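# Seat the upright loose cup on the empty plug

## Task

Find the loose cup whose open, wide end faces upward, turn it over and lower it onto the uncovered plug of the fixture that has no cup, wide end downward, until it is fully seated; do not disturb the cups already on the other fixtures, and release the cup at the end.

## Robot and tools

Robot: two arms, left_arm and right_arm, each with a two-finger parallel gripper and a wrist camera (cam_left_wrist and cam_right_wrist, each 504x504 fisheye). The left arm's base sits at (+0.020, +0.269, 0) m and the right arm's at (+0.010, -0.281, 0) m in the scene frame. The names are labels only and do not mean sides of an image.

Scene frame: origin on the table surface midway between the arms, +x out across the table, +z up, +y toward left_arm. Reported gripper positions are in metres with orientation as a wxyz quaternion. The reported point sits between the finger pads, roughly 1 cm short of the fingertips. In each gripper's own axes, the fingers extend along +z and close along y. Printed positions can be slightly wrong, more so when the arm reaches far.

execute_actions(actions): a list of actions run in sequence. Each action is a table of at most 15 rows; each row lasts one control step of 1/30 s, and if there are fewer than 15 rows the final row repeats to fill the action. Every row is one flat list of 14 numbers, all between -1 and 1, covering both arms even when one is idle: dx, dy, dz, rx, ry, rz, opening for left_arm, then the same seven for right_arm. The first six of each arm are an offset, not a pose: a target relative to where that gripper measured at the start of the action (for the first action of a call, the last pose any result reported), expressed in the gripper's own axes. Each row is relative to that same start, not to the row before. Scale: 1.0 equals 0.6 m of translation or 180 degrees of rotation; rx, ry, rz form a single rotation vector. The opening is absolute, not an offset: +1 is fully open (0.094 m), -1 is shut. An empty list just returns the current state and images.

move(target, speed, blocking): target is one 14-number row laid out exactly like a row above, offsets measured from the pose in the latest result that showed one, in gripper axes, same scale. Each gripper follows a straight line toward its target and both finish together; duration is 0.5 to 10 s, cut off at 10 s. speed is the path top speed in m/s, 0.002 to 0.5 (default 0.25); turning is capped at twice that in rad/s. The opening is applied when the move begins. Paths ignore obstacles and the other arm, grippers trail and wander, and can overshoot speed near full extension. Faster contact hits harder, and aiming deeper past a contact presses harder. blocking=false returns after 0.5 s while motion continues; until a result shows the move finished, other moves and actions are refused, so call wait or stop first. The result adds a move: line with the outcome (done, off_target, moving, held, fault) and any limits (paced = the commanded pose was clipped; held = some steps were blocked, after which the arm may surge), plus each gripper's remaining distance to its target. If only one arm is named, the other finished normally.

wait(seconds): 0 to 10; lets time run with both arms keeping their last command; ends early when a running move finishes. stop(): brakes a running move; it needs braking room, more at speed; fingers keep moving. zoom_image(camera, region): enlarges a region [x0, y0, x1, y1] in pixels of that camera's latest image, origin top-left, at most 504 by 504. read_manual(section): returns licence text only. finished_scene(scene): ends the current scene, given its number; irreversible; succeed first and let things settle.

Results: a state line per arm with position and quaternion, Joint positions (last value is the finger opening in metres), joint torques (offset, scaled and noisy), grip_measured (opening on the command scale), Hand target lines (where the controller is currently steering each gripper), step readings with HELD marking steps where an arm was held back, and a pose unreachable line when the clearance check altered a command. Camera calibration (K, fisheye distortion, world-to-camera transform) is given per camera; wrist camera poses follow the arm joints and carry small errors.

Control behaviour: each step the commanded pose is limited to within 70 mm and 16 degrees of the measured one, and position wins over orientation if both can't be met. Big targets need several actions. Arms tend to finish a centimetre or so low and can sag with repeated zero offsets; to hold an arm still, send the correction back to its desired pose in the first call of a reply and zeros afterward, aiming higher if it still drops. Elbows never go fully straight. Joint ranges (rad): waist -2.880 to 2.880, shoulder 0 to 3.142, elbow 0 to 3.019, wrist pitch -1.693 to 1.571, wrist yaw -1.571 to 1.571, wrist roll -2.094 to 2.094.

Gripping: to keep hold, command an opening below grip_measured, about 0.03 lower for a firm grip. Readings may be off by about 1 mm. Pads push up to roughly 50 to 62 N, less on very thin parts.

Avoid: dropping the cup, knocking anything off the table, hitting or pressing the arms into each other, slamming or shoving hard, disturbing the seated cups. Occasional tugs on held items or pushes on loose objects may occur. Holding a load heats motors; a MOTOR HOT warning appears from 85 °C and at 100 °C the arm drops and faults. FAULT lines mean that arm stopped.

Each tool is called after "Request:" as a command line: name --argument value for each argument, lists and objects as JSON in quotes; but a table of rows of numbers goes row by row, as --pt "numbers of a row", without its own name.

## Session

Request:
execute_actions --actions '[]'

Scene clock: 0.00 s.
left_arm: end_effector_position=(+0.1571, +0.5849, +0.1754) grip_measured=+1.000 end_effector_quat_wxyz=(-0.050, +0.910, -0.352, +0.214) | right_arm: end_effector_position=(+0.5395, +0.1112, +0.2706) grip_measured=+1.000 end_effector_quat_wxyz=(-0.232, +0.158, +0.875, +0.394)
Joint positions: left_arm=[ 1.225  1.24   0.959 -1.264  0.442 -1.03   0.094] | right_arm=[ 0.548  2.012  2.013 -1.472 -0.947  0.833  0.094]
Joint velocities: left_arm=[-0.015 -0.024  0.022 -0.002 -0.007 -0.037  0.   ] | right_arm=[-0.015 -0.005 -0.002 -0.007 -0.022 -0.066  0.   ]
Joint torques (N m, as the arm reports them, + toward a larger angle): no reading
Motor temperatures (°C, as the motors report them): left_arm=[24 24 23 22 23 25] | right_arm=[24 26 24 24 25 27]
Hand target (left_arm): +0.158, +0.591, +0.181; -0.057, +0.909, -0.353, +0.212
Hand target (right_arm): +0.543, +0.113, +0.288; -0.217, +0.148, +0.876, +0.405

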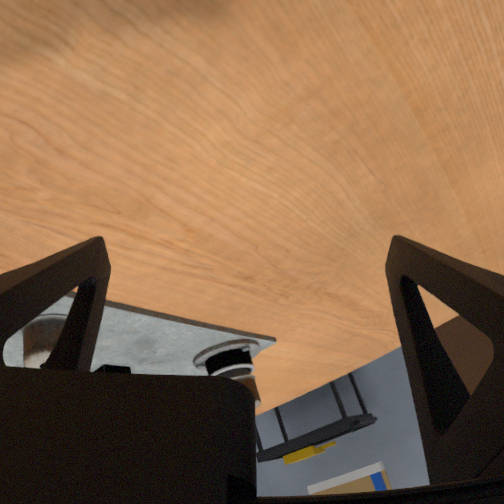

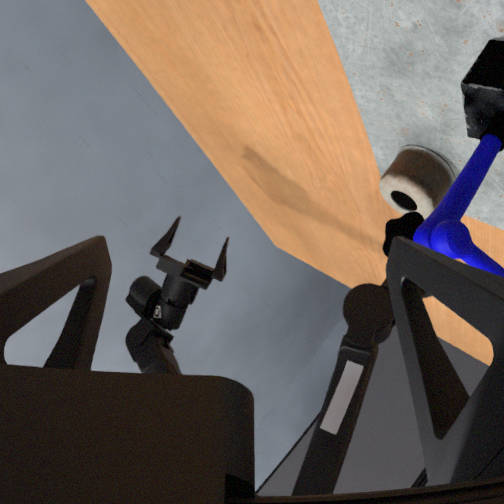

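Request:
move --target '[0.437,0.301,-0.241,-0.033,-0.14,-0.231,1,0,0,0,0,0,0,1]' --speed 0.4

Scene clock: 10.73 s.
left_arm: end_effector_position=(+0.1565, +0.2868, +0.3356) grip_measured=+1.000 end_effector_quat_wxyz=(-0.038, +0.926, -0.223, +0.303) | right_arm: end_effector_position=(+0.5386, +0.1107, +0.2682) grip_measured=+1.000 end_effector_quat_wxyz=(-0.234, +0.159, +0.875, +0.393)
Joint positions: left_arm=[ 0.52   0.373  0.954 -1.684  0.425 -2.097  0.094] | right_arm=[ 0.548  2.012  2.007 -1.472 -0.947  0.833  0.094]
Joint velocities: left_arm=[ 0.015 -0.005 -0.007 -0.002 -0.037  0.022  0.   ] | right_arm=[-0.015 -0.015 -0.002  0.002 -0.037 -0.051  0.   ]
Joint torques (N m, as the arm reports them, + toward a larger angle): left_arm=[ 2.45  2.59 11.87  0.78  0.3  -0.01] | right_arm=[ -1.53 -21.76   8.14   0.03  -0.33  -0.09]
Motor temperatures (°C, as the motors report them): left_arm=[24 25 26 22 23 25] | right_arm=[24 28 28 24 25 27]
Hand target (left_arm): +0.155, +0.287, +0.345; -0.038, +0.927, -0.213, +0.305
Hand target (right_arm): +0.540, +0.111, +0.271; -0.232, +0.158, +0.875, +0.394
Off the commanded pose (left_arm): 0.020 m, 44 deg; orientation clipped at the last step of the last action.
Off the commanded pose (right_arm): 0.003 m, 0 deg.
joint sent to its limit (left arm) — the command would take joint 4 (wrist pitch) past its lower limit and joint 6 (wrist roll) past its lower limit, so those joints were sent only as far as their limits.
move: off_target (left_arm); limits=paced
camera_calibration (this result's frames):
cam_left_wrist: T_world_to_cam=[[0.38739, 0.900552, 0.19732, -0.383353], [0.231942, -0.302352, 0.924546, -0.258113], [0.892262, -0.312393, -0.326004, 0.178564], [0, 0, 0, 1]] pos_world=[0.049048, 0.32297, 0.372493]
cam_right_wrist: T_world_to_cam=[[-0.449634, -0.660449, -0.601362, 0.469699], [-0.509434, -0.363403, 0.78001, 0.109433], [-0.733693, 0.657073, -0.173057, 0.500354], [0, 0, 0, 1]] pos_world=[0.634048, 0.0212111, 0.28369]

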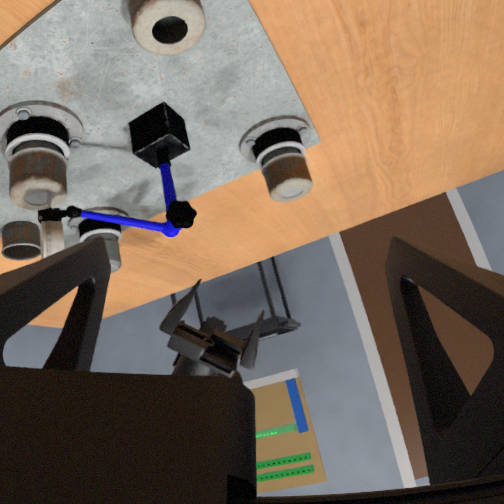

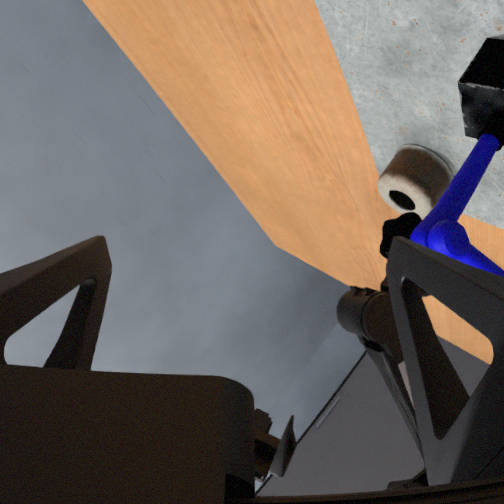

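Request:
move --target '[0,0.2,0,0,0,0,1,0,0,-0.2,0,0,0,1]' --speed 0.4

Scene clock: 15.90 s.
left_arm: end_effector_position=(+0.1134, +0.1848, +0.3120) grip_measured=+1.000 end_effector_quat_wxyz=(+0.043, +0.819, -0.341, +0.459) | right_arm: end_effector_position=(+0.5691, +0.0192, +0.3046) grip_measured=+1.000 end_effector_quat_wxyz=(-0.229, +0.200, +0.866, +0.397)
Joint positions: left_arm=[ 0.367  0.016  0.784 -1.691  0.765 -2.1    0.094] | right_arm=[ 0.394  2.013  2.104 -1.699 -0.951  0.706  0.094]
Joint velocities: left_arm=[ 0.005 -0.005 -0.012 -0.012  0.037 -0.037  0.   ] | right_arm=[ 0.005  0.005  0.002 -0.007  0.022  0.037  0.   ]
Joint torques (N m, as the arm reports them, + toward a larger angle): left_arm=[0.92 5.06 7.65 1.42 0.42 0.  ] | right_arm=[ -1.61 -22.83  10.66  -0.51  -0.47  -0.27]
Motor temperatures (°C, as the motors report them): left_arm=[24 25 26 22 23 25] | right_arm=[24 29 29 24 25 27]
Hand target (left_arm): +0.112, +0.183, +0.308; +0.052, +0.821, -0.341, +0.456
Hand target (right_arm): +0.570, +0.019, +0.337; -0.201, +0.179, +0.870, +0.413
Off the commanded pose (left_arm): 0.007 m, 27 deg; orientation clipped at the last step of the last action.
Off the commanded pose (right_arm): 0.034 m, 5 deg.
joint sent to its limit (left arm) — the command would take joint 2 (shoulder) past its lower limit, joint 4 (wrist pitch) past its lower limit and joint 6 (wrist roll) past its lower limit, so those joints were sent only as far as their limits.
joint sent to its limit (right arm) — the command would take joint 4 (wrist pitch) past its lower limit, so that joint was sent only as far as its limit.
move: off_target (left_arm, right_arm); limits=paced
camera_calibration (this result's frames):
cam_left_wrist: T_world_to_cam=[[0.598891, 0.766054, 0.233434, -0.280566], [-0.149295, -0.17958, 0.972349, -0.251463], [0.786792, -0.617181, 0.00681879, 0.141931], [0, 0, 0, 1]] pos_world=[0.0188163, 0.257367, 0.309036]
cam_right_wrist: T_world_to_cam=[[-0.51707, -0.626056, -0.583688, 0.477178], [-0.515324, -0.316791, 0.796294, 0.0607784], [-0.683432, 0.712528, -0.158818, 0.555224], [0, 0, 0, 1]] pos_world=[0.657513, -0.0776188, 0.318306]

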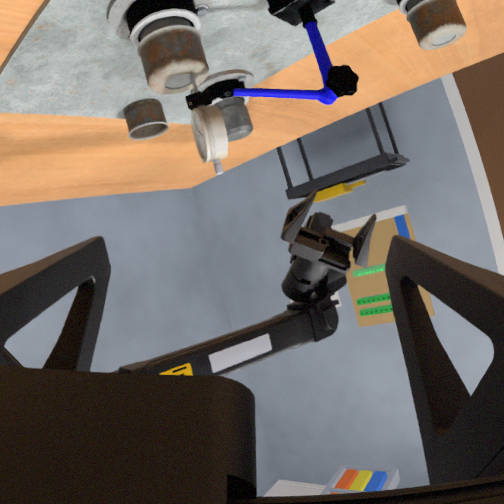

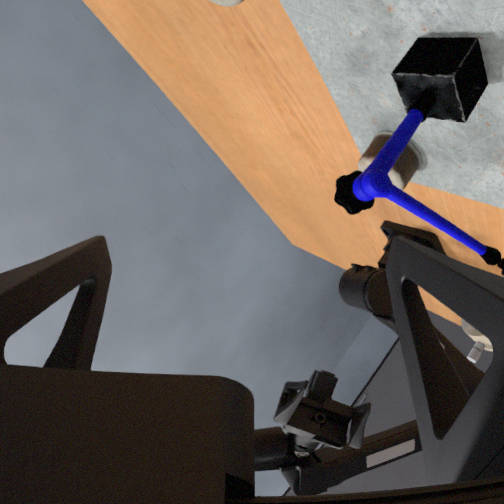

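Request:
zoom_image --camera "cam_left_wrist" --region '[100,0,360,190]'

Region (100, 0, 360, 190) of cam_left_wrist's 504x504 image, scaled by 1.938, with more detail than that image has; it fills the top 368 rows of this view, and the rest is white.

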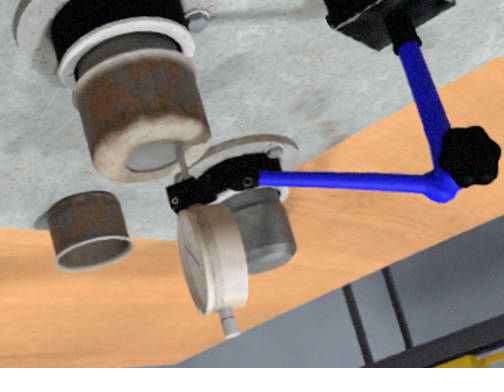

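Request:
move --target '[0,-0.1,0,0,0,0,1,0.165,-0.375,-0.213,0.11,-0.609,-0.332,1]' --speed 0.4

Scene clock: 29.67 s.
left_arm: end_effector_position=(+0.1518, +0.2276, +0.3121) grip_measured=+1.000 end_effector_quat_wxyz=(+0.009, +0.851, -0.320, +0.417) | right_arm: end_effector_position=(+0.4027, -0.1992, +0.2810) grip_measured=+1.000 end_effector_quat_wxyz=(+0.699, +0.010, +0.714, +0.015)
Joint positions: left_arm=[ 0.463  0.182  0.799 -1.627  0.691 -2.011  0.094] | right_arm=[0.474 0.841 0.375 0.444 0.343 0.043 0.094]
Joint velocities: left_arm=[ 0.181  0.034  0.012 -0.149  0.139  0.168  0.   ] | right_arm=[-0.015 -0.015  0.002 -0.007  0.066 -0.007  0.   ]
Joint torques (N m, as the arm reports them, + toward a larger angle): left_arm=[ 2.76  4.68 13.13  0.8   0.38  0.15] | right_arm=[-1.59 -3.56  8.63  1.72  0.11 -0.14]
Motor temperatures (°C, as the motors report them): left_arm=[24 25 27 22 23 25] | right_arm=[24 30 32 24 25 27]
Hand target (left_arm): +0.150, +0.227, +0.328; -0.002, +0.847, -0.327, +0.420
Hand target (right_arm): +0.404, -0.202, +0.292; +0.710, +0.009, +0.704, +0.010
Off the commanded pose (left_arm): 0.015 m, 8 deg.
Off the commanded pose (right_arm): 0.019 m, 2 deg.
move: off_target (left_arm, right_arm)
camera_calibration (this result's frames):
cam_left_wrist: T_world_to_cam=[[0.552063, 0.797329, 0.243913, -0.339635], [-0.0580652, -0.255057, 0.965181, -0.232603], [0.831778, -0.547003, -0.0945105, 0.146924], [0, 0, 0, 1]] pos_world=[0.0517855, 0.291842, 0.321231]
cam_right_wrist: T_world_to_cam=[[-0.0185542, -0.99943, -0.028187, -0.190568], [-0.6029, 0.0336735, -0.797105, 0.477473], [0.797601, 0.00220433, -0.603182, -0.0196699], [0, 0, 0, 1]] pos_world=[0.300022, -0.206494, 0.36336]

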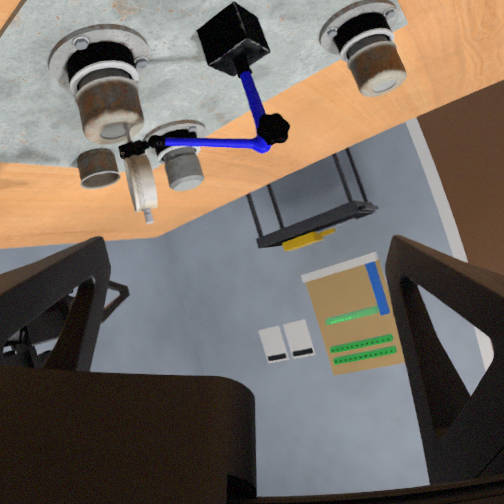

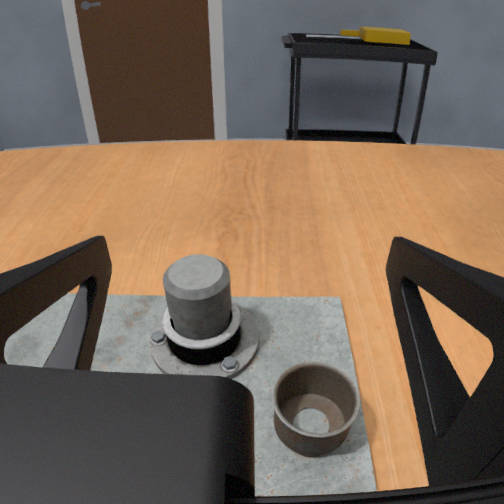

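Request:
move --target '[0,0,0,0,0,0,1,0.36,-0.105,0,0,0.05,0,1]' --speed 0.35

Scene clock: 37.47 s.
left_arm: end_effector_position=(+0.1520, +0.2280, +0.3119) grip_measured=+1.000 end_effector_quat_wxyz=(+0.007, +0.849, -0.325, +0.416) | right_arm: end_effector_position=(+0.3968, -0.2571, +0.0546) grip_measured=+1.000 end_effector_quat_wxyz=(+0.630, +0.005, +0.777, +0.012)
Joint positions: left_arm=[ 0.477  0.186  0.8   -1.635  0.698 -1.984  0.094] | right_arm=[0.225 1.778 0.158 1.41  0.088 0.043 0.094]
Joint velocities: left_arm=[-0.005  0.005 -0.012 -0.007  0.007  0.037  0.   ] | right_arm=[-0.005 -0.015 -0.007  0.017 -0.037 -0.051  0.   ]
Joint torques (N m, as the arm reports them, + toward a larger angle): left_arm=[ 1.92  3.82  9.4   1.62  0.42 -0.03] | right_arm=[-0.84 -8.94  1.76  1.62  0.06  0.12]
Motor temperatures (°C, as the motors report them): left_arm=[24 25 28 22 23 25] | right_arm=[24 29 31 24 25 27]
Hand target (left_arm): +0.152, +0.228, +0.312; +0.009, +0.850, -0.320, +0.417
Hand target (right_arm): +0.401, -0.258, +0.062; +0.641, +0.009, +0.767, +0.014
Off the commanded pose (left_arm): 0.000 m, 1 deg.
Off the commanded pose (right_arm): 0.009 m, 2 deg.
move: done
camera_calibration (this result's frames):
cam_left_wrist: T_world_to_cam=[[0.557371, 0.791714, 0.250054, -0.341444], [-0.0610957, -0.261247, 0.963336, -0.229849], [0.828012, -0.552213, -0.0972415, 0.149592], [0, 0, 0, 1]] pos_world=[0.052404, 0.292885, 0.321348]
cam_right_wrist: T_world_to_cam=[[-0.0169667, -0.999776, -0.0126428, -0.256468], [-0.740957, 0.0210625, -0.671222, 0.340038], [0.671338, -0.00202063, -0.741148, -0.0948712], [0, 0, 0, 1]] pos_world=[0.311293, -0.263764, 0.154685]

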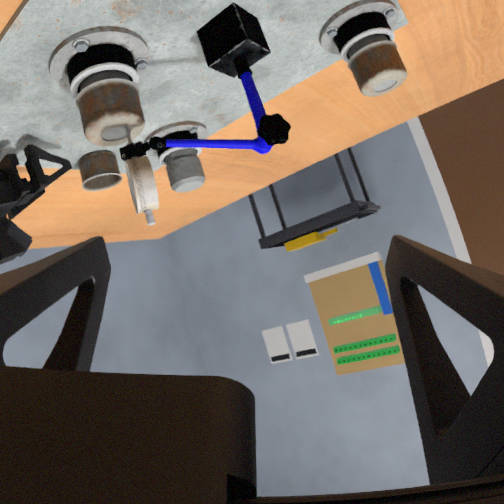

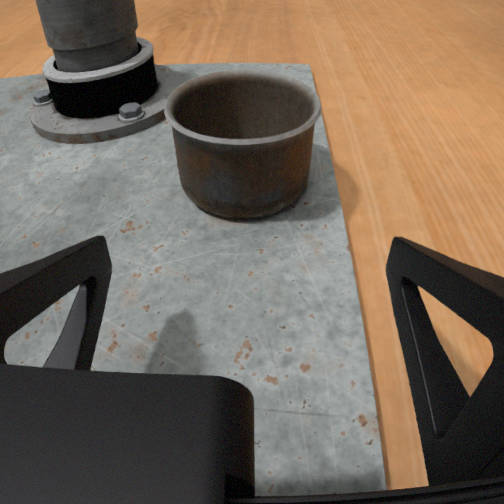

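Request:
move --target '[0,0,0,0,0,0,1,-0.003,-0.006,0.175,0,-0.01,0,1]' --speed 0.15

Scene clock: 41.30 s.
left_arm: end_effector_position=(+0.1520, +0.2280, +0.3119) grip_measured=+1.000 end_effector_quat_wxyz=(+0.007, +0.849, -0.325, +0.416) | right_arm: end_effector_position=(+0.4974, -0.2558, +0.0406) grip_measured=+1.000 end_effector_quat_wxyz=(+0.645, +0.007, +0.764, +0.016)
Joint positions: left_arm=[ 0.477  0.186  0.8   -1.635  0.698 -1.984  0.094] | right_arm=[0.195 1.923 0.43  1.325 0.055 0.043 0.094]
Joint velocities: left_arm=[ 0.005  0.005 -0.002  0.012  0.007 -0.037  0.   ] | right_arm=[ 0.005 -0.024 -0.007 -0.007 -0.051 -0.081  0.   ]
Joint torques (N m, as the arm reports them, + toward a larger angle): left_arm=[1.22 3.95 9.24 1.61 0.31 0.07] | right_arm=[-1.12 -9.99  2.76  0.87  0.11 -0.13]
Motor temperatures (°C, as the motors report them): left_arm=[24 25 28 22 23 25] | right_arm=[24 28 30 24 25 27]
Hand target (left_arm): +0.152, +0.228, +0.312; +0.007, +0.849, -0.325, +0.416
Hand target (right_arm): +0.500, -0.259, +0.036; +0.642, +0.005, +0.767, +0.012
Off the commanded pose (left_arm): 0.000 m, 0 deg.
Off the commanded pose (right_arm): 0.008 m, 1 deg.
move: done
camera_calibration (this result's frames):
cam_left_wrist: T_world_to_cam=[[0.557371, 0.791714, 0.250054, -0.341444], [-0.0610957, -0.261247, 0.963336, -0.229849], [0.828012, -0.552213, -0.0972415, 0.149592], [0, 0, 0, 1]] pos_world=[0.052404, 0.292885, 0.321348]
cam_right_wrist: T_world_to_cam=[[-0.0133902, -0.999643, -0.0231346, -0.254955], [-0.712982, 0.0257668, -0.700708, 0.393765], [0.701054, 0.00711192, -0.713073, -0.186366], [0, 0, 0, 1]] pos_world=[0.407986, -0.263685, 0.137123]

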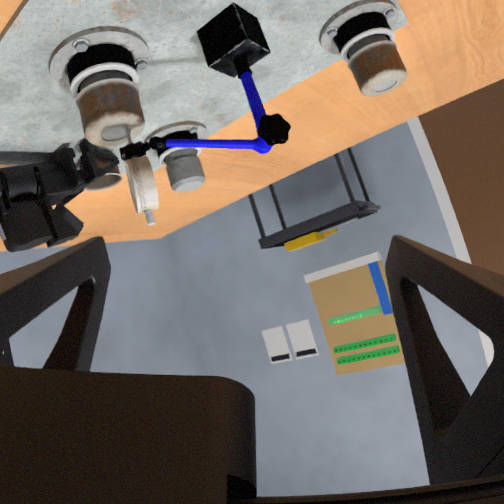

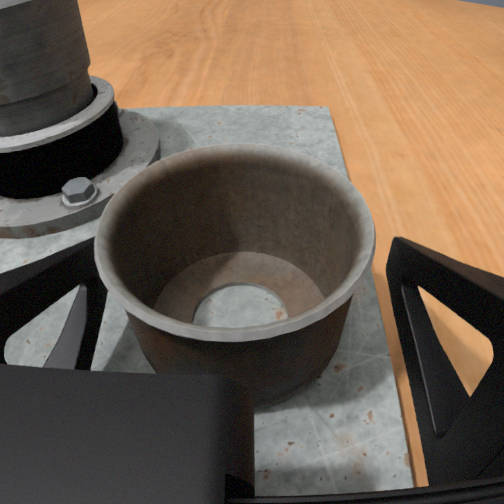

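Request:
execute_actions --actions '[[[0,0,0,0,0,0,1,0.012,0.004,0.005,0,0,0,1]],[[0,0,0,0,0,0,1,0,0,0,0,0,0,0.2]],[[0,0,0,0,0,0,1,0,0,0,0,0,0,0.2]]]'

Scene clock: 44.50 s.
left_arm: end_effector_position=(+0.1520, +0.2280, +0.3119) grip_measured=+1.000 end_effector_quat_wxyz=(+0.007, +0.849, -0.325, +0.416) | right_arm: end_effector_position=(+0.4970, -0.2624, +0.0378) grip_measured=+0.466 end_effector_quat_wxyz=(+0.646, +0.011, +0.764, +0.006)
Joint positions: left_arm=[ 0.477  0.186  0.8   -1.635  0.698 -1.984  0.094] | right_arm=[0.185 1.935 0.43  1.338 0.066 0.035 0.069]
Joint velocities: left_arm=[-0.005 -0.005  0.002 -0.007 -0.037 -0.022  0.   ] | right_arm=[-0.005 -0.024 -0.007 -0.012 -0.007  0.051  0.001]
Joint torques (N m, as the arm reports them, + toward a larger angle): left_arm=[1.61 3.91 9.23 1.64 0.3  0.06] | right_arm=[ -1.03 -11.94   1.79   1.21   0.13   0.  ]
Motor temperatures (°C, as the motors report them): left_arm=[24 25 28 22 23 25] | right_arm=[24 28 29 24 25 27]
Hand target (left_arm): +0.152, +0.228, +0.312; +0.007, +0.849, -0.325, +0.416
Hand target (right_arm): +0.497, -0.262, +0.038; +0.646, +0.011, +0.764, +0.006
Off the commanded pose (left_arm): 0.000 m, 0 deg.
Off the commanded pose (right_arm): 0.000 m, 0 deg.
Step readings (end_effector_position; steps 1 to 15: 1st action; 16 to 30: 2nd action; 31 to 45: 3rd action):
0: left_arm (+0.1520, +0.2280, +0.3119) | right_arm (+0.4974, -0.2558, +0.0406)
1: left_arm (+0.1520, +0.2280, +0.3119) | right_arm (+0.4974, -0.2562, +0.0402)
2: left_arm (+0.1520, +0.2280, +0.3119) | right_arm (+0.4972, -0.2565, +0.0394)
4: left_arm (+0.1520, +0.2280, +0.3119) | right_arm (+0.4965, -0.2567, +0.0361)
8: left_arm (+0.1520, +0.2280, +0.3119) | right_arm (+0.4966, -0.2566, +0.0367)
15: left_arm (+0.1520, +0.2280, +0.3119) | right_arm (+0.4966, -0.2566, +0.0367)
16: left_arm (+0.1520, +0.2280, +0.3119) | right_arm (+0.4966, -0.2566, +0.0367)
17: left_arm (+0.1520, +0.2280, +0.3119) | right_arm (+0.4967, -0.2594, +0.0371)
19: left_arm (+0.1520, +0.2280, +0.3119) | right_arm (+0.4970, -0.2625, +0.0378)
23: left_arm (+0.1520, +0.2280, +0.3119) | right_arm (+0.4970, -0.2624, +0.0378)
30: left_arm (+0.1520, +0.2280, +0.3119) | right_arm (+0.4970, -0.2624, +0.0378)
31: left_arm (+0.1520, +0.2280, +0.3119) | right_arm (+0.4970, -0.2624, +0.0378)
32: left_arm (+0.1520, +0.2280, +0.3119) | right_arm (+0.4970, -0.2624, +0.0378)
34: left_arm (+0.1520, +0.2280, +0.3119) | right_arm (+0.4970, -0.2624, +0.0378)
38: left_arm (+0.1520, +0.2280, +0.3119) | right_arm (+0.4970, -0.2624, +0.0378)
45: end_effector_position above
camera_calibration (this result's frames):
cam_left_wrist: T_world_to_cam=[[0.557371, 0.791714, 0.250054, -0.341444], [-0.0610957, -0.261247, 0.963336, -0.229849], [0.828012, -0.552213, -0.0972415, 0.149592], [0, 0, 0, 1]] pos_world=[0.052404, 0.292885, 0.321348]
cam_right_wrist: T_world_to_cam=[[-0.0328007, -0.999378, -0.0129624, -0.252353], [-0.712293, 0.0324722, -0.701131, 0.393045], [0.701116, -0.0137646, -0.712915, -0.193593], [0, 0, 0, 1]] pos_world=[0.407417, -0.267623, 0.134289]

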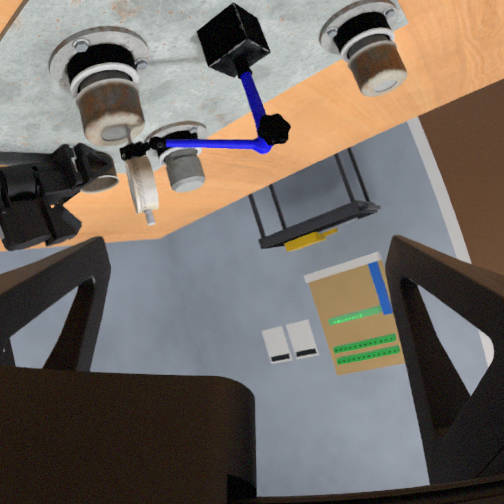

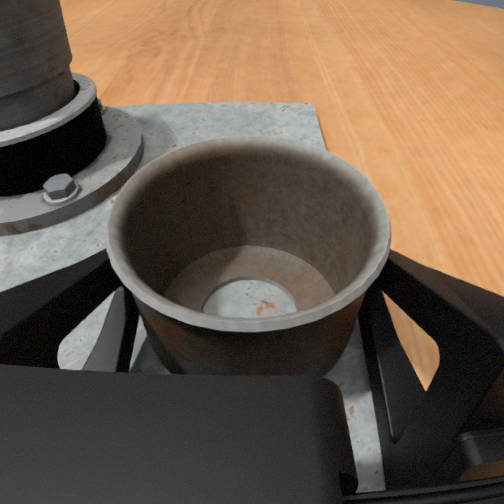

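Request:
move --target '[0,0,0,0,0,0,1,-0.23,0,-0.12,0,0,0,0.2]' --speed 0.25

Scene clock: 53.60 s.
left_arm: end_effector_position=(+0.1520, +0.2280, +0.3119) grip_measured=+1.000 end_effector_quat_wxyz=(+0.007, +0.849, -0.325, +0.416) | right_arm: end_effector_position=(+0.4401, -0.2666, +0.1745) grip_measured=+0.466 end_effector_quat_wxyz=(+0.635, +0.012, +0.772, +0.004)
Joint positions: left_arm=[ 0.477  0.186  0.8   -1.635  0.698 -1.984  0.094] | right_arm=[0.185 1.159 0.326 0.639 0.07  0.035 0.069]
Joint velocities: left_arm=[-0.024 -0.005  0.002  0.007 -0.022 -0.051  0.   ] | right_arm=[-0.015  0.015 -0.007 -0.012 -0.051 -0.081  0.   ]
Joint torques (N m, as the arm reports them, + toward a larger angle): left_arm=[1.53 3.99 9.31 1.64 0.31 0.08] | right_arm=[-0.63 -4.62  7.72  1.39  0.27 -0.02]
Motor temperatures (°C, as the motors report them): left_arm=[24 25 28 22 23 25] | right_arm=[24 28 28 24 25 27]
Hand target (left_arm): +0.152, +0.228, +0.312; +0.007, +0.849, -0.325, +0.416
Hand target (right_arm): +0.447, -0.264, +0.187; +0.646, +0.011, +0.764, +0.006
Off the commanded pose (left_arm): 0.000 m, 0 deg.
Off the commanded pose (right_arm): 0.014 m, 2 deg.
move: off_target (right_arm)
camera_calibration (this result's frames):
cam_left_wrist: T_world_to_cam=[[0.557371, 0.791714, 0.250054, -0.341444], [-0.0610957, -0.261247, 0.963336, -0.229849], [0.828012, -0.552213, -0.0972415, 0.149592], [0, 0, 0, 1]] pos_world=[0.052404, 0.292885, 0.321348]
cam_right_wrist: T_world_to_cam=[[-0.0368523, -0.999274, -0.00969016, -0.255412], [-0.730572, 0.0335564, -0.682011, 0.453497], [0.681841, -0.0180543, -0.731278, -0.0456681], [0, 0, 0, 1]] pos_world=[0.353038, -0.271269, 0.273419]

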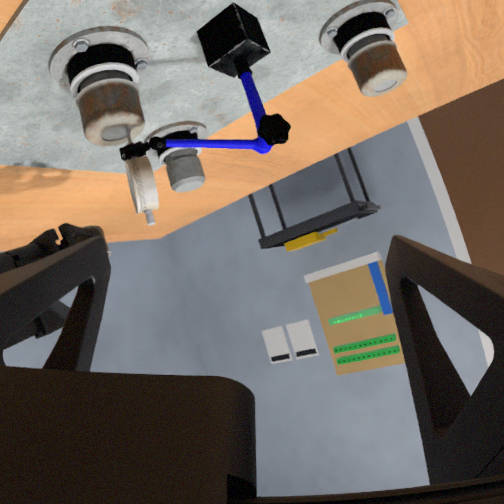

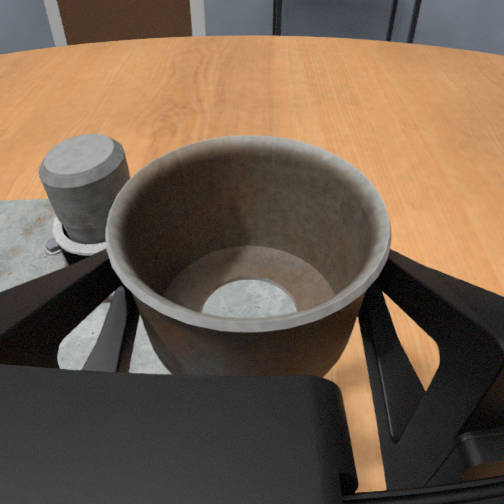

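Request:
move --target '[0,0,0,0,0,0,1,0.02,0.02,-0.06,0,0.439,0,0.2]' --speed 0.3

Request:
move --target '[0,0,0,0,0,0,1,0,0,0,0,0,0.5,0.2]' --speed 0.4

Scene clock: 58.30 s.
left_arm: end_effector_position=(+0.1520, +0.2280, +0.3119) grip_measured=+1.000 end_effector_quat_wxyz=(+0.007, +0.849, -0.325, +0.416) | right_arm: end_effector_position=(+0.3792, -0.2587, +0.1499) grip_measured=+0.466 end_effector_quat_wxyz=(-0.027, +0.004, +1.000, -0.004)
Joint positions: left_arm=[ 0.477  0.186  0.8   -1.635  0.698 -1.984  0.094] | right_arm=[ 0.186  1.391  1.071 -1.306  0.003  0.071  0.069]
Joint velocities: left_arm=[-0.015  0.005 -0.007 -0.002 -0.022  0.022  0.   ] | right_arm=[-0.015 -0.015  0.002  0.007 -0.051 -0.168  0.001]
Joint torques (N m, as the arm reports them, + toward a larger angle): left_arm=[1.7  3.87 9.3  1.71 0.29 0.06] | right_arm=[ -0.37 -11.23  11.07  -0.71   0.03   0.13]
Motor temperatures (°C, as the motors report them): left_arm=[24 25 28 22 23 25] | right_arm=[24 28 29 24 25 27]
Hand target (left_arm): +0.152, +0.228, +0.312; +0.007, +0.849, -0.325, +0.416
Hand target (right_arm): +0.399, -0.255, +0.172; -0.001, +0.010, +1.000, -0.000
Off the commanded pose (left_arm): 0.000 m, 0 deg.
Off the commanded pose (right_arm): 0.031 m, 3 deg.
move: off_target (right_arm)
camera_calibration (this result's frames):
cam_left_wrist: T_world_to_cam=[[0.557371, 0.791714, 0.250054, -0.341444], [-0.0610957, -0.261247, 0.963336, -0.229849], [0.828012, -0.552213, -0.0972415, 0.149592], [0, 0, 0, 1]] pos_world=[0.052404, 0.292885, 0.321348]
cam_right_wrist: T_world_to_cam=[[0.000181728, -0.999473, 0.0324456, -0.2704], [-0.777684, 0.0202559, 0.628329, 0.209978], [-0.628656, -0.0253466, -0.777271, 0.479883], [0, 0, 0, 1]] pos_world=[0.465027, -0.262347, 0.249837]

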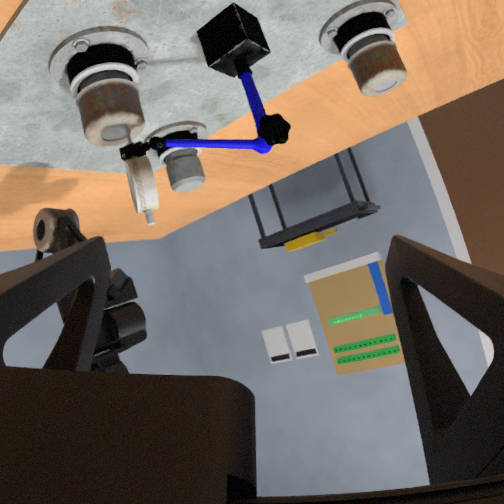

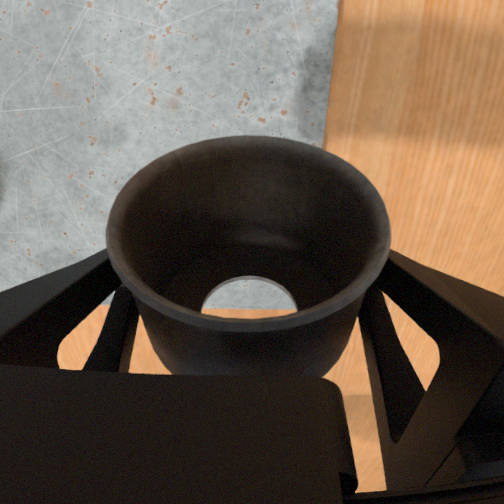

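Scene clock: 60.93 s.
left_arm: end_effector_position=(+0.1520, +0.2280, +0.3119) grip_measured=+1.000 end_effector_quat_wxyz=(+0.007, +0.849, -0.325, +0.416) | right_arm: end_effector_position=(+0.3737, -0.2586, +0.1447) grip_measured=+0.466 end_effector_quat_wxyz=(-0.023, +0.702, +0.711, -0.026)
Joint positions: left_arm=[ 0.477  0.186  0.8   -1.635  0.698 -1.984  0.094] | right_arm=[ 0.186  1.391  1.057 -1.306  0.001  1.621  0.069]
Joint velocities: left_arm=[-0.005 -0.015 -0.027 -0.007  0.066  0.007  0.   ] | right_arm=[-0.024 -0.015 -0.002  0.012  0.022  0.022  0.001]
Joint torques (N m, as the arm reports them, + toward a larger angle): left_arm=[1.49 4.07 9.23 1.64 0.3  0.06] | right_arm=[ -1.27 -10.86   8.11  -0.24   0.34   0.13]
Motor temperatures (°C, as the motors report them): left_arm=[24 25 28 22 23 25] | right_arm=[24 28 30 24 25 27]
Hand target (left_arm): +0.152, +0.228, +0.312; +0.007, +0.849, -0.325, +0.416
Hand target (right_arm): +0.379, -0.259, +0.150; -0.017, +0.709, +0.704, -0.021
Off the commanded pose (left_arm): 0.000 m, 0 deg.
Off the commanded pose (right_arm): 0.008 m, 1 deg.
move: done
camera_calibration (this result's frames):
cam_left_wrist: T_world_to_cam=[[0.557371, 0.791714, 0.250054, -0.341444], [-0.0610957, -0.261247, 0.963336, -0.229849], [0.828012, -0.552213, -0.0972415, 0.149592], [0, 0, 0, 1]] pos_world=[0.052404, 0.292885, 0.321348]
cam_right_wrist: T_world_to_cam=[[-0.995355, -0.0191013, 0.0943585, 0.346488], [0.0393978, 0.813472, 0.580267, 0.115705], [-0.0878419, 0.58129, -0.808941, 0.431801], [0, 0, 0, 1]] pos_world=[0.378251, -0.338506, 0.249467]

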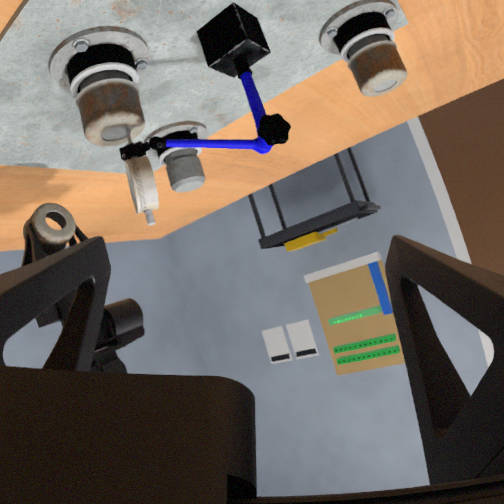

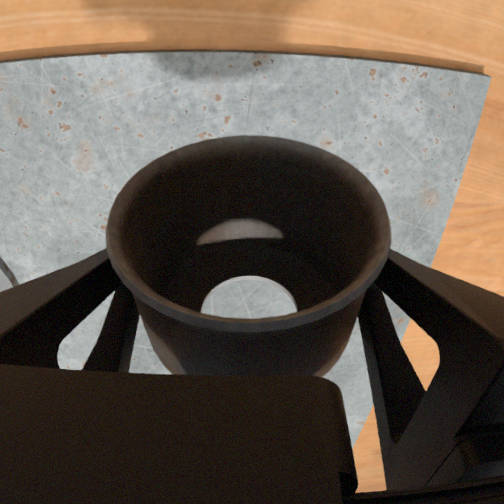

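Request:
move --target '[0,0,0,0,0,0,1,0.02,0,0.16,0,0,0,0.2]' --speed 0.2

Scene clock: 63.10 s.
left_arm: end_effector_position=(+0.1520, +0.2280, +0.3119) grip_measured=+1.000 end_effector_quat_wxyz=(+0.007, +0.849, -0.325, +0.416) | right_arm: end_effector_position=(+0.3582, -0.2511, +0.0511) grip_measured=+0.466 end_effector_quat_wxyz=(-0.031, +0.697, +0.716, -0.038)
Joint positions: left_arm=[ 0.477  0.186  0.8   -1.635  0.698 -1.984  0.094] | right_arm=[ 0.211  1.492  0.886 -1.062  0.003  1.633  0.069]
Joint velocities: left_arm=[-0.024 -0.015 -0.012  0.002  0.066  0.081  0.   ] | right_arm=[-0.015 -0.005  0.002 -0.007 -0.051 -0.081 -0.001]
Joint torques (N m, as the arm reports them, + toward a larger angle): left_arm=[1.45 3.83 9.3  1.61 0.31 0.07] | right_arm=[ -0.46 -10.34   6.46   0.6    0.04   0.22]
Motor temperatures (°C, as the motors report them): left_arm=[24 25 28 22 23 25] | right_arm=[24 28 30 24 25 27]
Hand target (left_arm): +0.152, +0.228, +0.312; +0.007, +0.849, -0.325, +0.416
Hand target (right_arm): +0.368, -0.246, +0.049; -0.023, +0.702, +0.711, -0.026
Off the commanded pose (left_arm): 0.000 m, 0 deg.
Off the commanded pose (right_arm): 0.010 m, 2 deg.
move: done
camera_calibration (this result's frames):
cam_left_wrist: T_world_to_cam=[[0.557371, 0.791714, 0.250054, -0.341444], [-0.0610957, -0.261247, 0.963336, -0.229849], [0.828012, -0.552213, -0.0972415, 0.149592], [0, 0, 0, 1]] pos_world=[0.052404, 0.292885, 0.321348]
cam_right_wrist: T_world_to_cam=[[-0.991986, -0.0320234, 0.122223, 0.334211], [0.0444755, 0.816932, 0.575016, 0.16385], [-0.118262, 0.575844, -0.808961, 0.359853], [0, 0, 0, 1]] pos_world=[0.366802, -0.330371, 0.156043]

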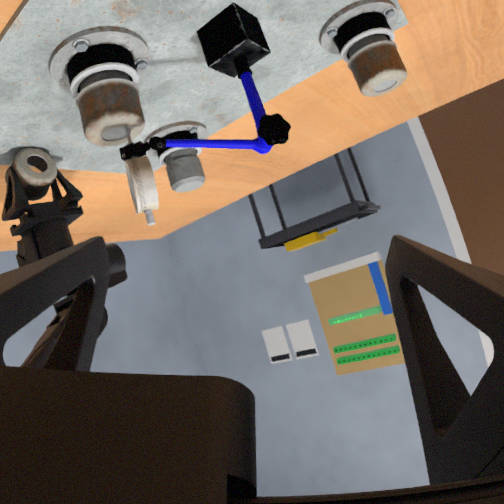

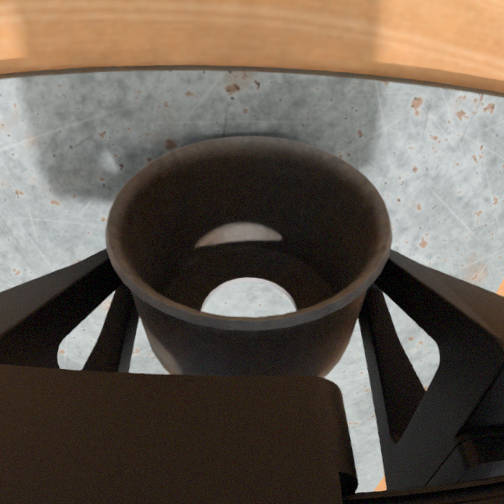

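Lower 1 cm more slowly.

Request:
execute_actions --actions '[[[0,0,0,0,0,0,1,0,0,0.016,0,0,0,0.2]],[[0,0,0,0,0,0,1,0,0,0.016,0,0,0,0.2]]]'

Scene clock: 65.10 s.
left_arm: end_effector_position=(+0.1520, +0.2280, +0.3119) grip_measured=+1.000 end_effector_quat_wxyz=(+0.007, +0.849, -0.325, +0.416) | right_arm: end_effector_position=(+0.3581, -0.2512, +0.0510) grip_measured=+0.466 end_effector_quat_wxyz=(-0.031, +0.697, +0.715, -0.038)
Joint positions: left_arm=[ 0.477  0.186  0.8   -1.635  0.698 -1.984  0.094] | right_arm=[ 0.211  1.492  0.886 -1.062  0.003  1.633  0.069]
Joint velocities: left_arm=[-0.005 -0.015 -0.027  0.002 -0.022  0.066  0.   ] | right_arm=[-0.005  0.005 -0.002  0.007  0.051 -0.022 -0.   ]
Joint torques (N m, as the arm reports them, + toward a larger angle): left_arm=[1.6  3.6  9.28 1.65 0.3  0.07] | right_arm=[ -0.56 -10.28   5.31   0.47   0.19  -0.02]
Motor temperatures (°C, as the motors report them): left_arm=[24 25 28 22 23 25] | right_arm=[24 28 30 24 25 27]
Hand target (left_arm): +0.152, +0.228, +0.312; +0.007, +0.849, -0.325, +0.416
Hand target (right_arm): +0.357, -0.251, +0.042; -0.031, +0.697, +0.715, -0.038
Off the commanded pose (left_arm): 0.000 m, 0 deg.
Off the commanded pose (right_arm): 0.010 m, 0 deg.
Step readings (end_effector_position; steps 1 to 15: 1st action; 16 to 30: 2nd action):
0: left_arm (+0.1520, +0.2280, +0.3119) | right_arm (+0.3582, -0.2511, +0.0511)
1: left_arm (+0.1520, +0.2280, +0.3119) | right_arm (+0.3581, -0.2512, +0.0510)
2: left_arm (+0.1520, +0.2280, +0.3119) | right_arm (+0.3581, -0.2512, +0.0510)
4: left_arm (+0.1520, +0.2280, +0.3119) | right_arm (+0.3581, -0.2512, +0.0510)
8: left_arm (+0.1520, +0.2280, +0.3119) | right_arm (+0.3581, -0.2512, +0.0510)
15: left_arm (+0.1520, +0.2280, +0.3119) | right_arm (+0.3581, -0.2512, +0.0510)
16: left_arm (+0.1520, +0.2280, +0.3119) | right_arm (+0.3581, -0.2512, +0.0510)
17: left_arm (+0.1520, +0.2280, +0.3119) | right_arm (+0.3581, -0.2512, +0.0510)
19: left_arm (+0.1520, +0.2280, +0.3119) | right_arm (+0.3581, -0.2512, +0.0510)
23: left_arm (+0.1520, +0.2280, +0.3119) | right_arm (+0.3581, -0.2512, +0.0510)
30: end_effector_position above
camera_calibration (this result's frames):
cam_left_wrist: T_world_to_cam=[[0.557371, 0.791714, 0.250054, -0.341444], [-0.0610957, -0.261247, 0.963336, -0.229849], [0.828012, -0.552213, -0.0972415, 0.149592], [0, 0, 0, 1]] pos_world=[0.052404, 0.292885, 0.321348]
cam_right_wrist: T_world_to_cam=[[-0.991958, -0.0316192, 0.122555, 0.334132], [0.0449025, 0.817394, 0.574327, 0.164038], [-0.118336, 0.575211, -0.8094, 0.359719], [0, 0, 0, 1]] pos_world=[0.366646, -0.330433, 0.155995]

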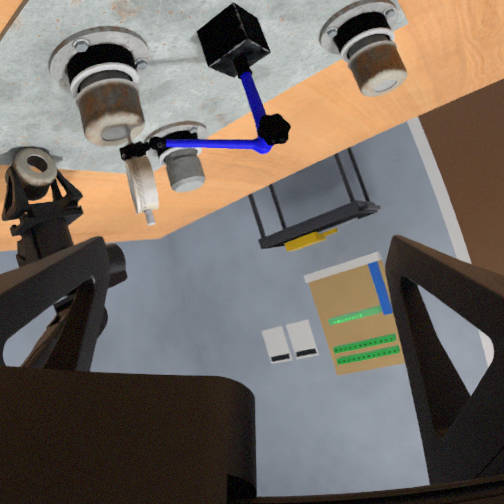

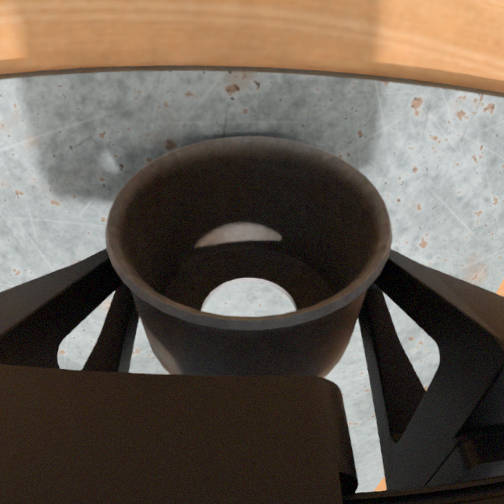

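Either friction or contact; try a larger step.

Request:
execute_actions --actions '[[[0,0,0,0,0,0,1,0,0,0.03,0,0,0,0.2]],[[0,0,0,0,0,0,1,0,0,0,0,0,0,0.2]]]'

Scene clock: 67.20 s.
left_arm: end_effector_position=(+0.1520, +0.2280, +0.3119) grip_measured=+1.000 end_effector_quat_wxyz=(+0.007, +0.849, -0.325, +0.416) | right_arm: end_effector_position=(+0.3574, -0.2514, +0.0512) grip_measured=+0.466 end_effector_quat_wxyz=(-0.028, +0.697, +0.716, -0.035)
Joint positions: left_arm=[ 0.477  0.186  0.8   -1.635  0.698 -1.984  0.094] | right_arm=[ 0.211  1.485  0.879 -1.054  0.004  1.633  0.069]
Joint velocities: left_arm=[-0.005  0.005 -0.007 -0.002 -0.037  0.007  0.   ] | right_arm=[-0.005  0.005 -0.002  0.002  0.007  0.007 -0.001]
Joint torques (N m, as the arm reports them, + toward a larger angle): left_arm=[1.31 3.88 9.25 1.69 0.31 0.07] | right_arm=[ -0.3  -10.38   6.09  -0.39   0.21   0.02]
Motor temperatures (°C, as the motors report them): left_arm=[24 25 28 22 23 25] | right_arm=[24 28 29 24 25 27]
Hand target (left_arm): +0.152, +0.228, +0.312; +0.007, +0.849, -0.325, +0.416
Hand target (right_arm): +0.358, -0.251, +0.051; -0.028, +0.697, +0.716, -0.035
Off the commanded pose (left_arm): 0.000 m, 0 deg.
Off the commanded pose (right_arm): 0.001 m, 0 deg.
Step readings (end_effector_position; steps 1 to 15: 1st action; 16 to 30: 2nd action):
0: left_arm (+0.1520, +0.2280, +0.3119) | right_arm (+0.3581, -0.2512, +0.0510)
1: left_arm (+0.1520, +0.2280, +0.3119) | right_arm (+0.3580, -0.2513, +0.0506)
2: left_arm (+0.1520, +0.2280, +0.3119) | right_arm (+0.3578, -0.2513, +0.0505)
4: left_arm (+0.1520, +0.2280, +0.3119) | right_arm (+0.3576, -0.2514, +0.0505)
8: left_arm (+0.1520, +0.2280, +0.3119) | right_arm (+0.3576, -0.2514, +0.0505)
15: left_arm (+0.1520, +0.2280, +0.3119) | right_arm (+0.3576, -0.2514, +0.0505)
16: left_arm (+0.1520, +0.2280, +0.3119) | right_arm (+0.3574, -0.2514, +0.0512)
17: left_arm (+0.1520, +0.2280, +0.3119) | right_arm (+0.3574, -0.2514, +0.0512)
19: left_arm (+0.1520, +0.2280, +0.3119) | right_arm (+0.3574, -0.2514, +0.0512)
23: left_arm (+0.1520, +0.2280, +0.3119) | right_arm (+0.3574, -0.2514, +0.0512)
30: end_effector_position above
camera_calibration (this result's frames):
cam_left_wrist: T_world_to_cam=[[0.557371, 0.791714, 0.250054, -0.341444], [-0.0610957, -0.261247, 0.963336, -0.229849], [0.828012, -0.552213, -0.0972415, 0.149592], [0, 0, 0, 1]] pos_world=[0.052404, 0.292885, 0.321348]
cam_right_wrist: T_world_to_cam=[[-0.99295, -0.0316972, 0.114214, 0.334241], [0.0400502, 0.817188, 0.574978, 0.165705], [-0.111559, 0.575499, -0.810157, 0.357558], [0, 0, 0, 1]] pos_world=[0.365137, -0.330592, 0.156227]

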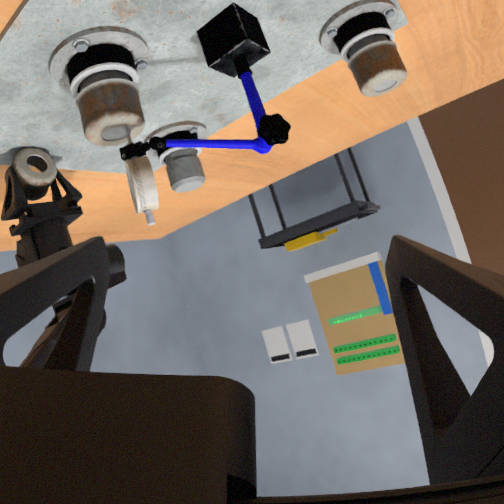

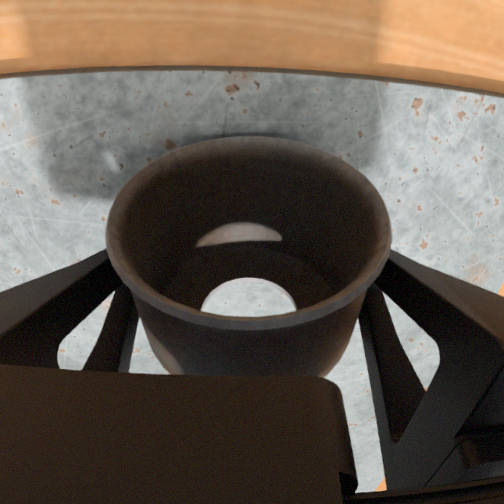

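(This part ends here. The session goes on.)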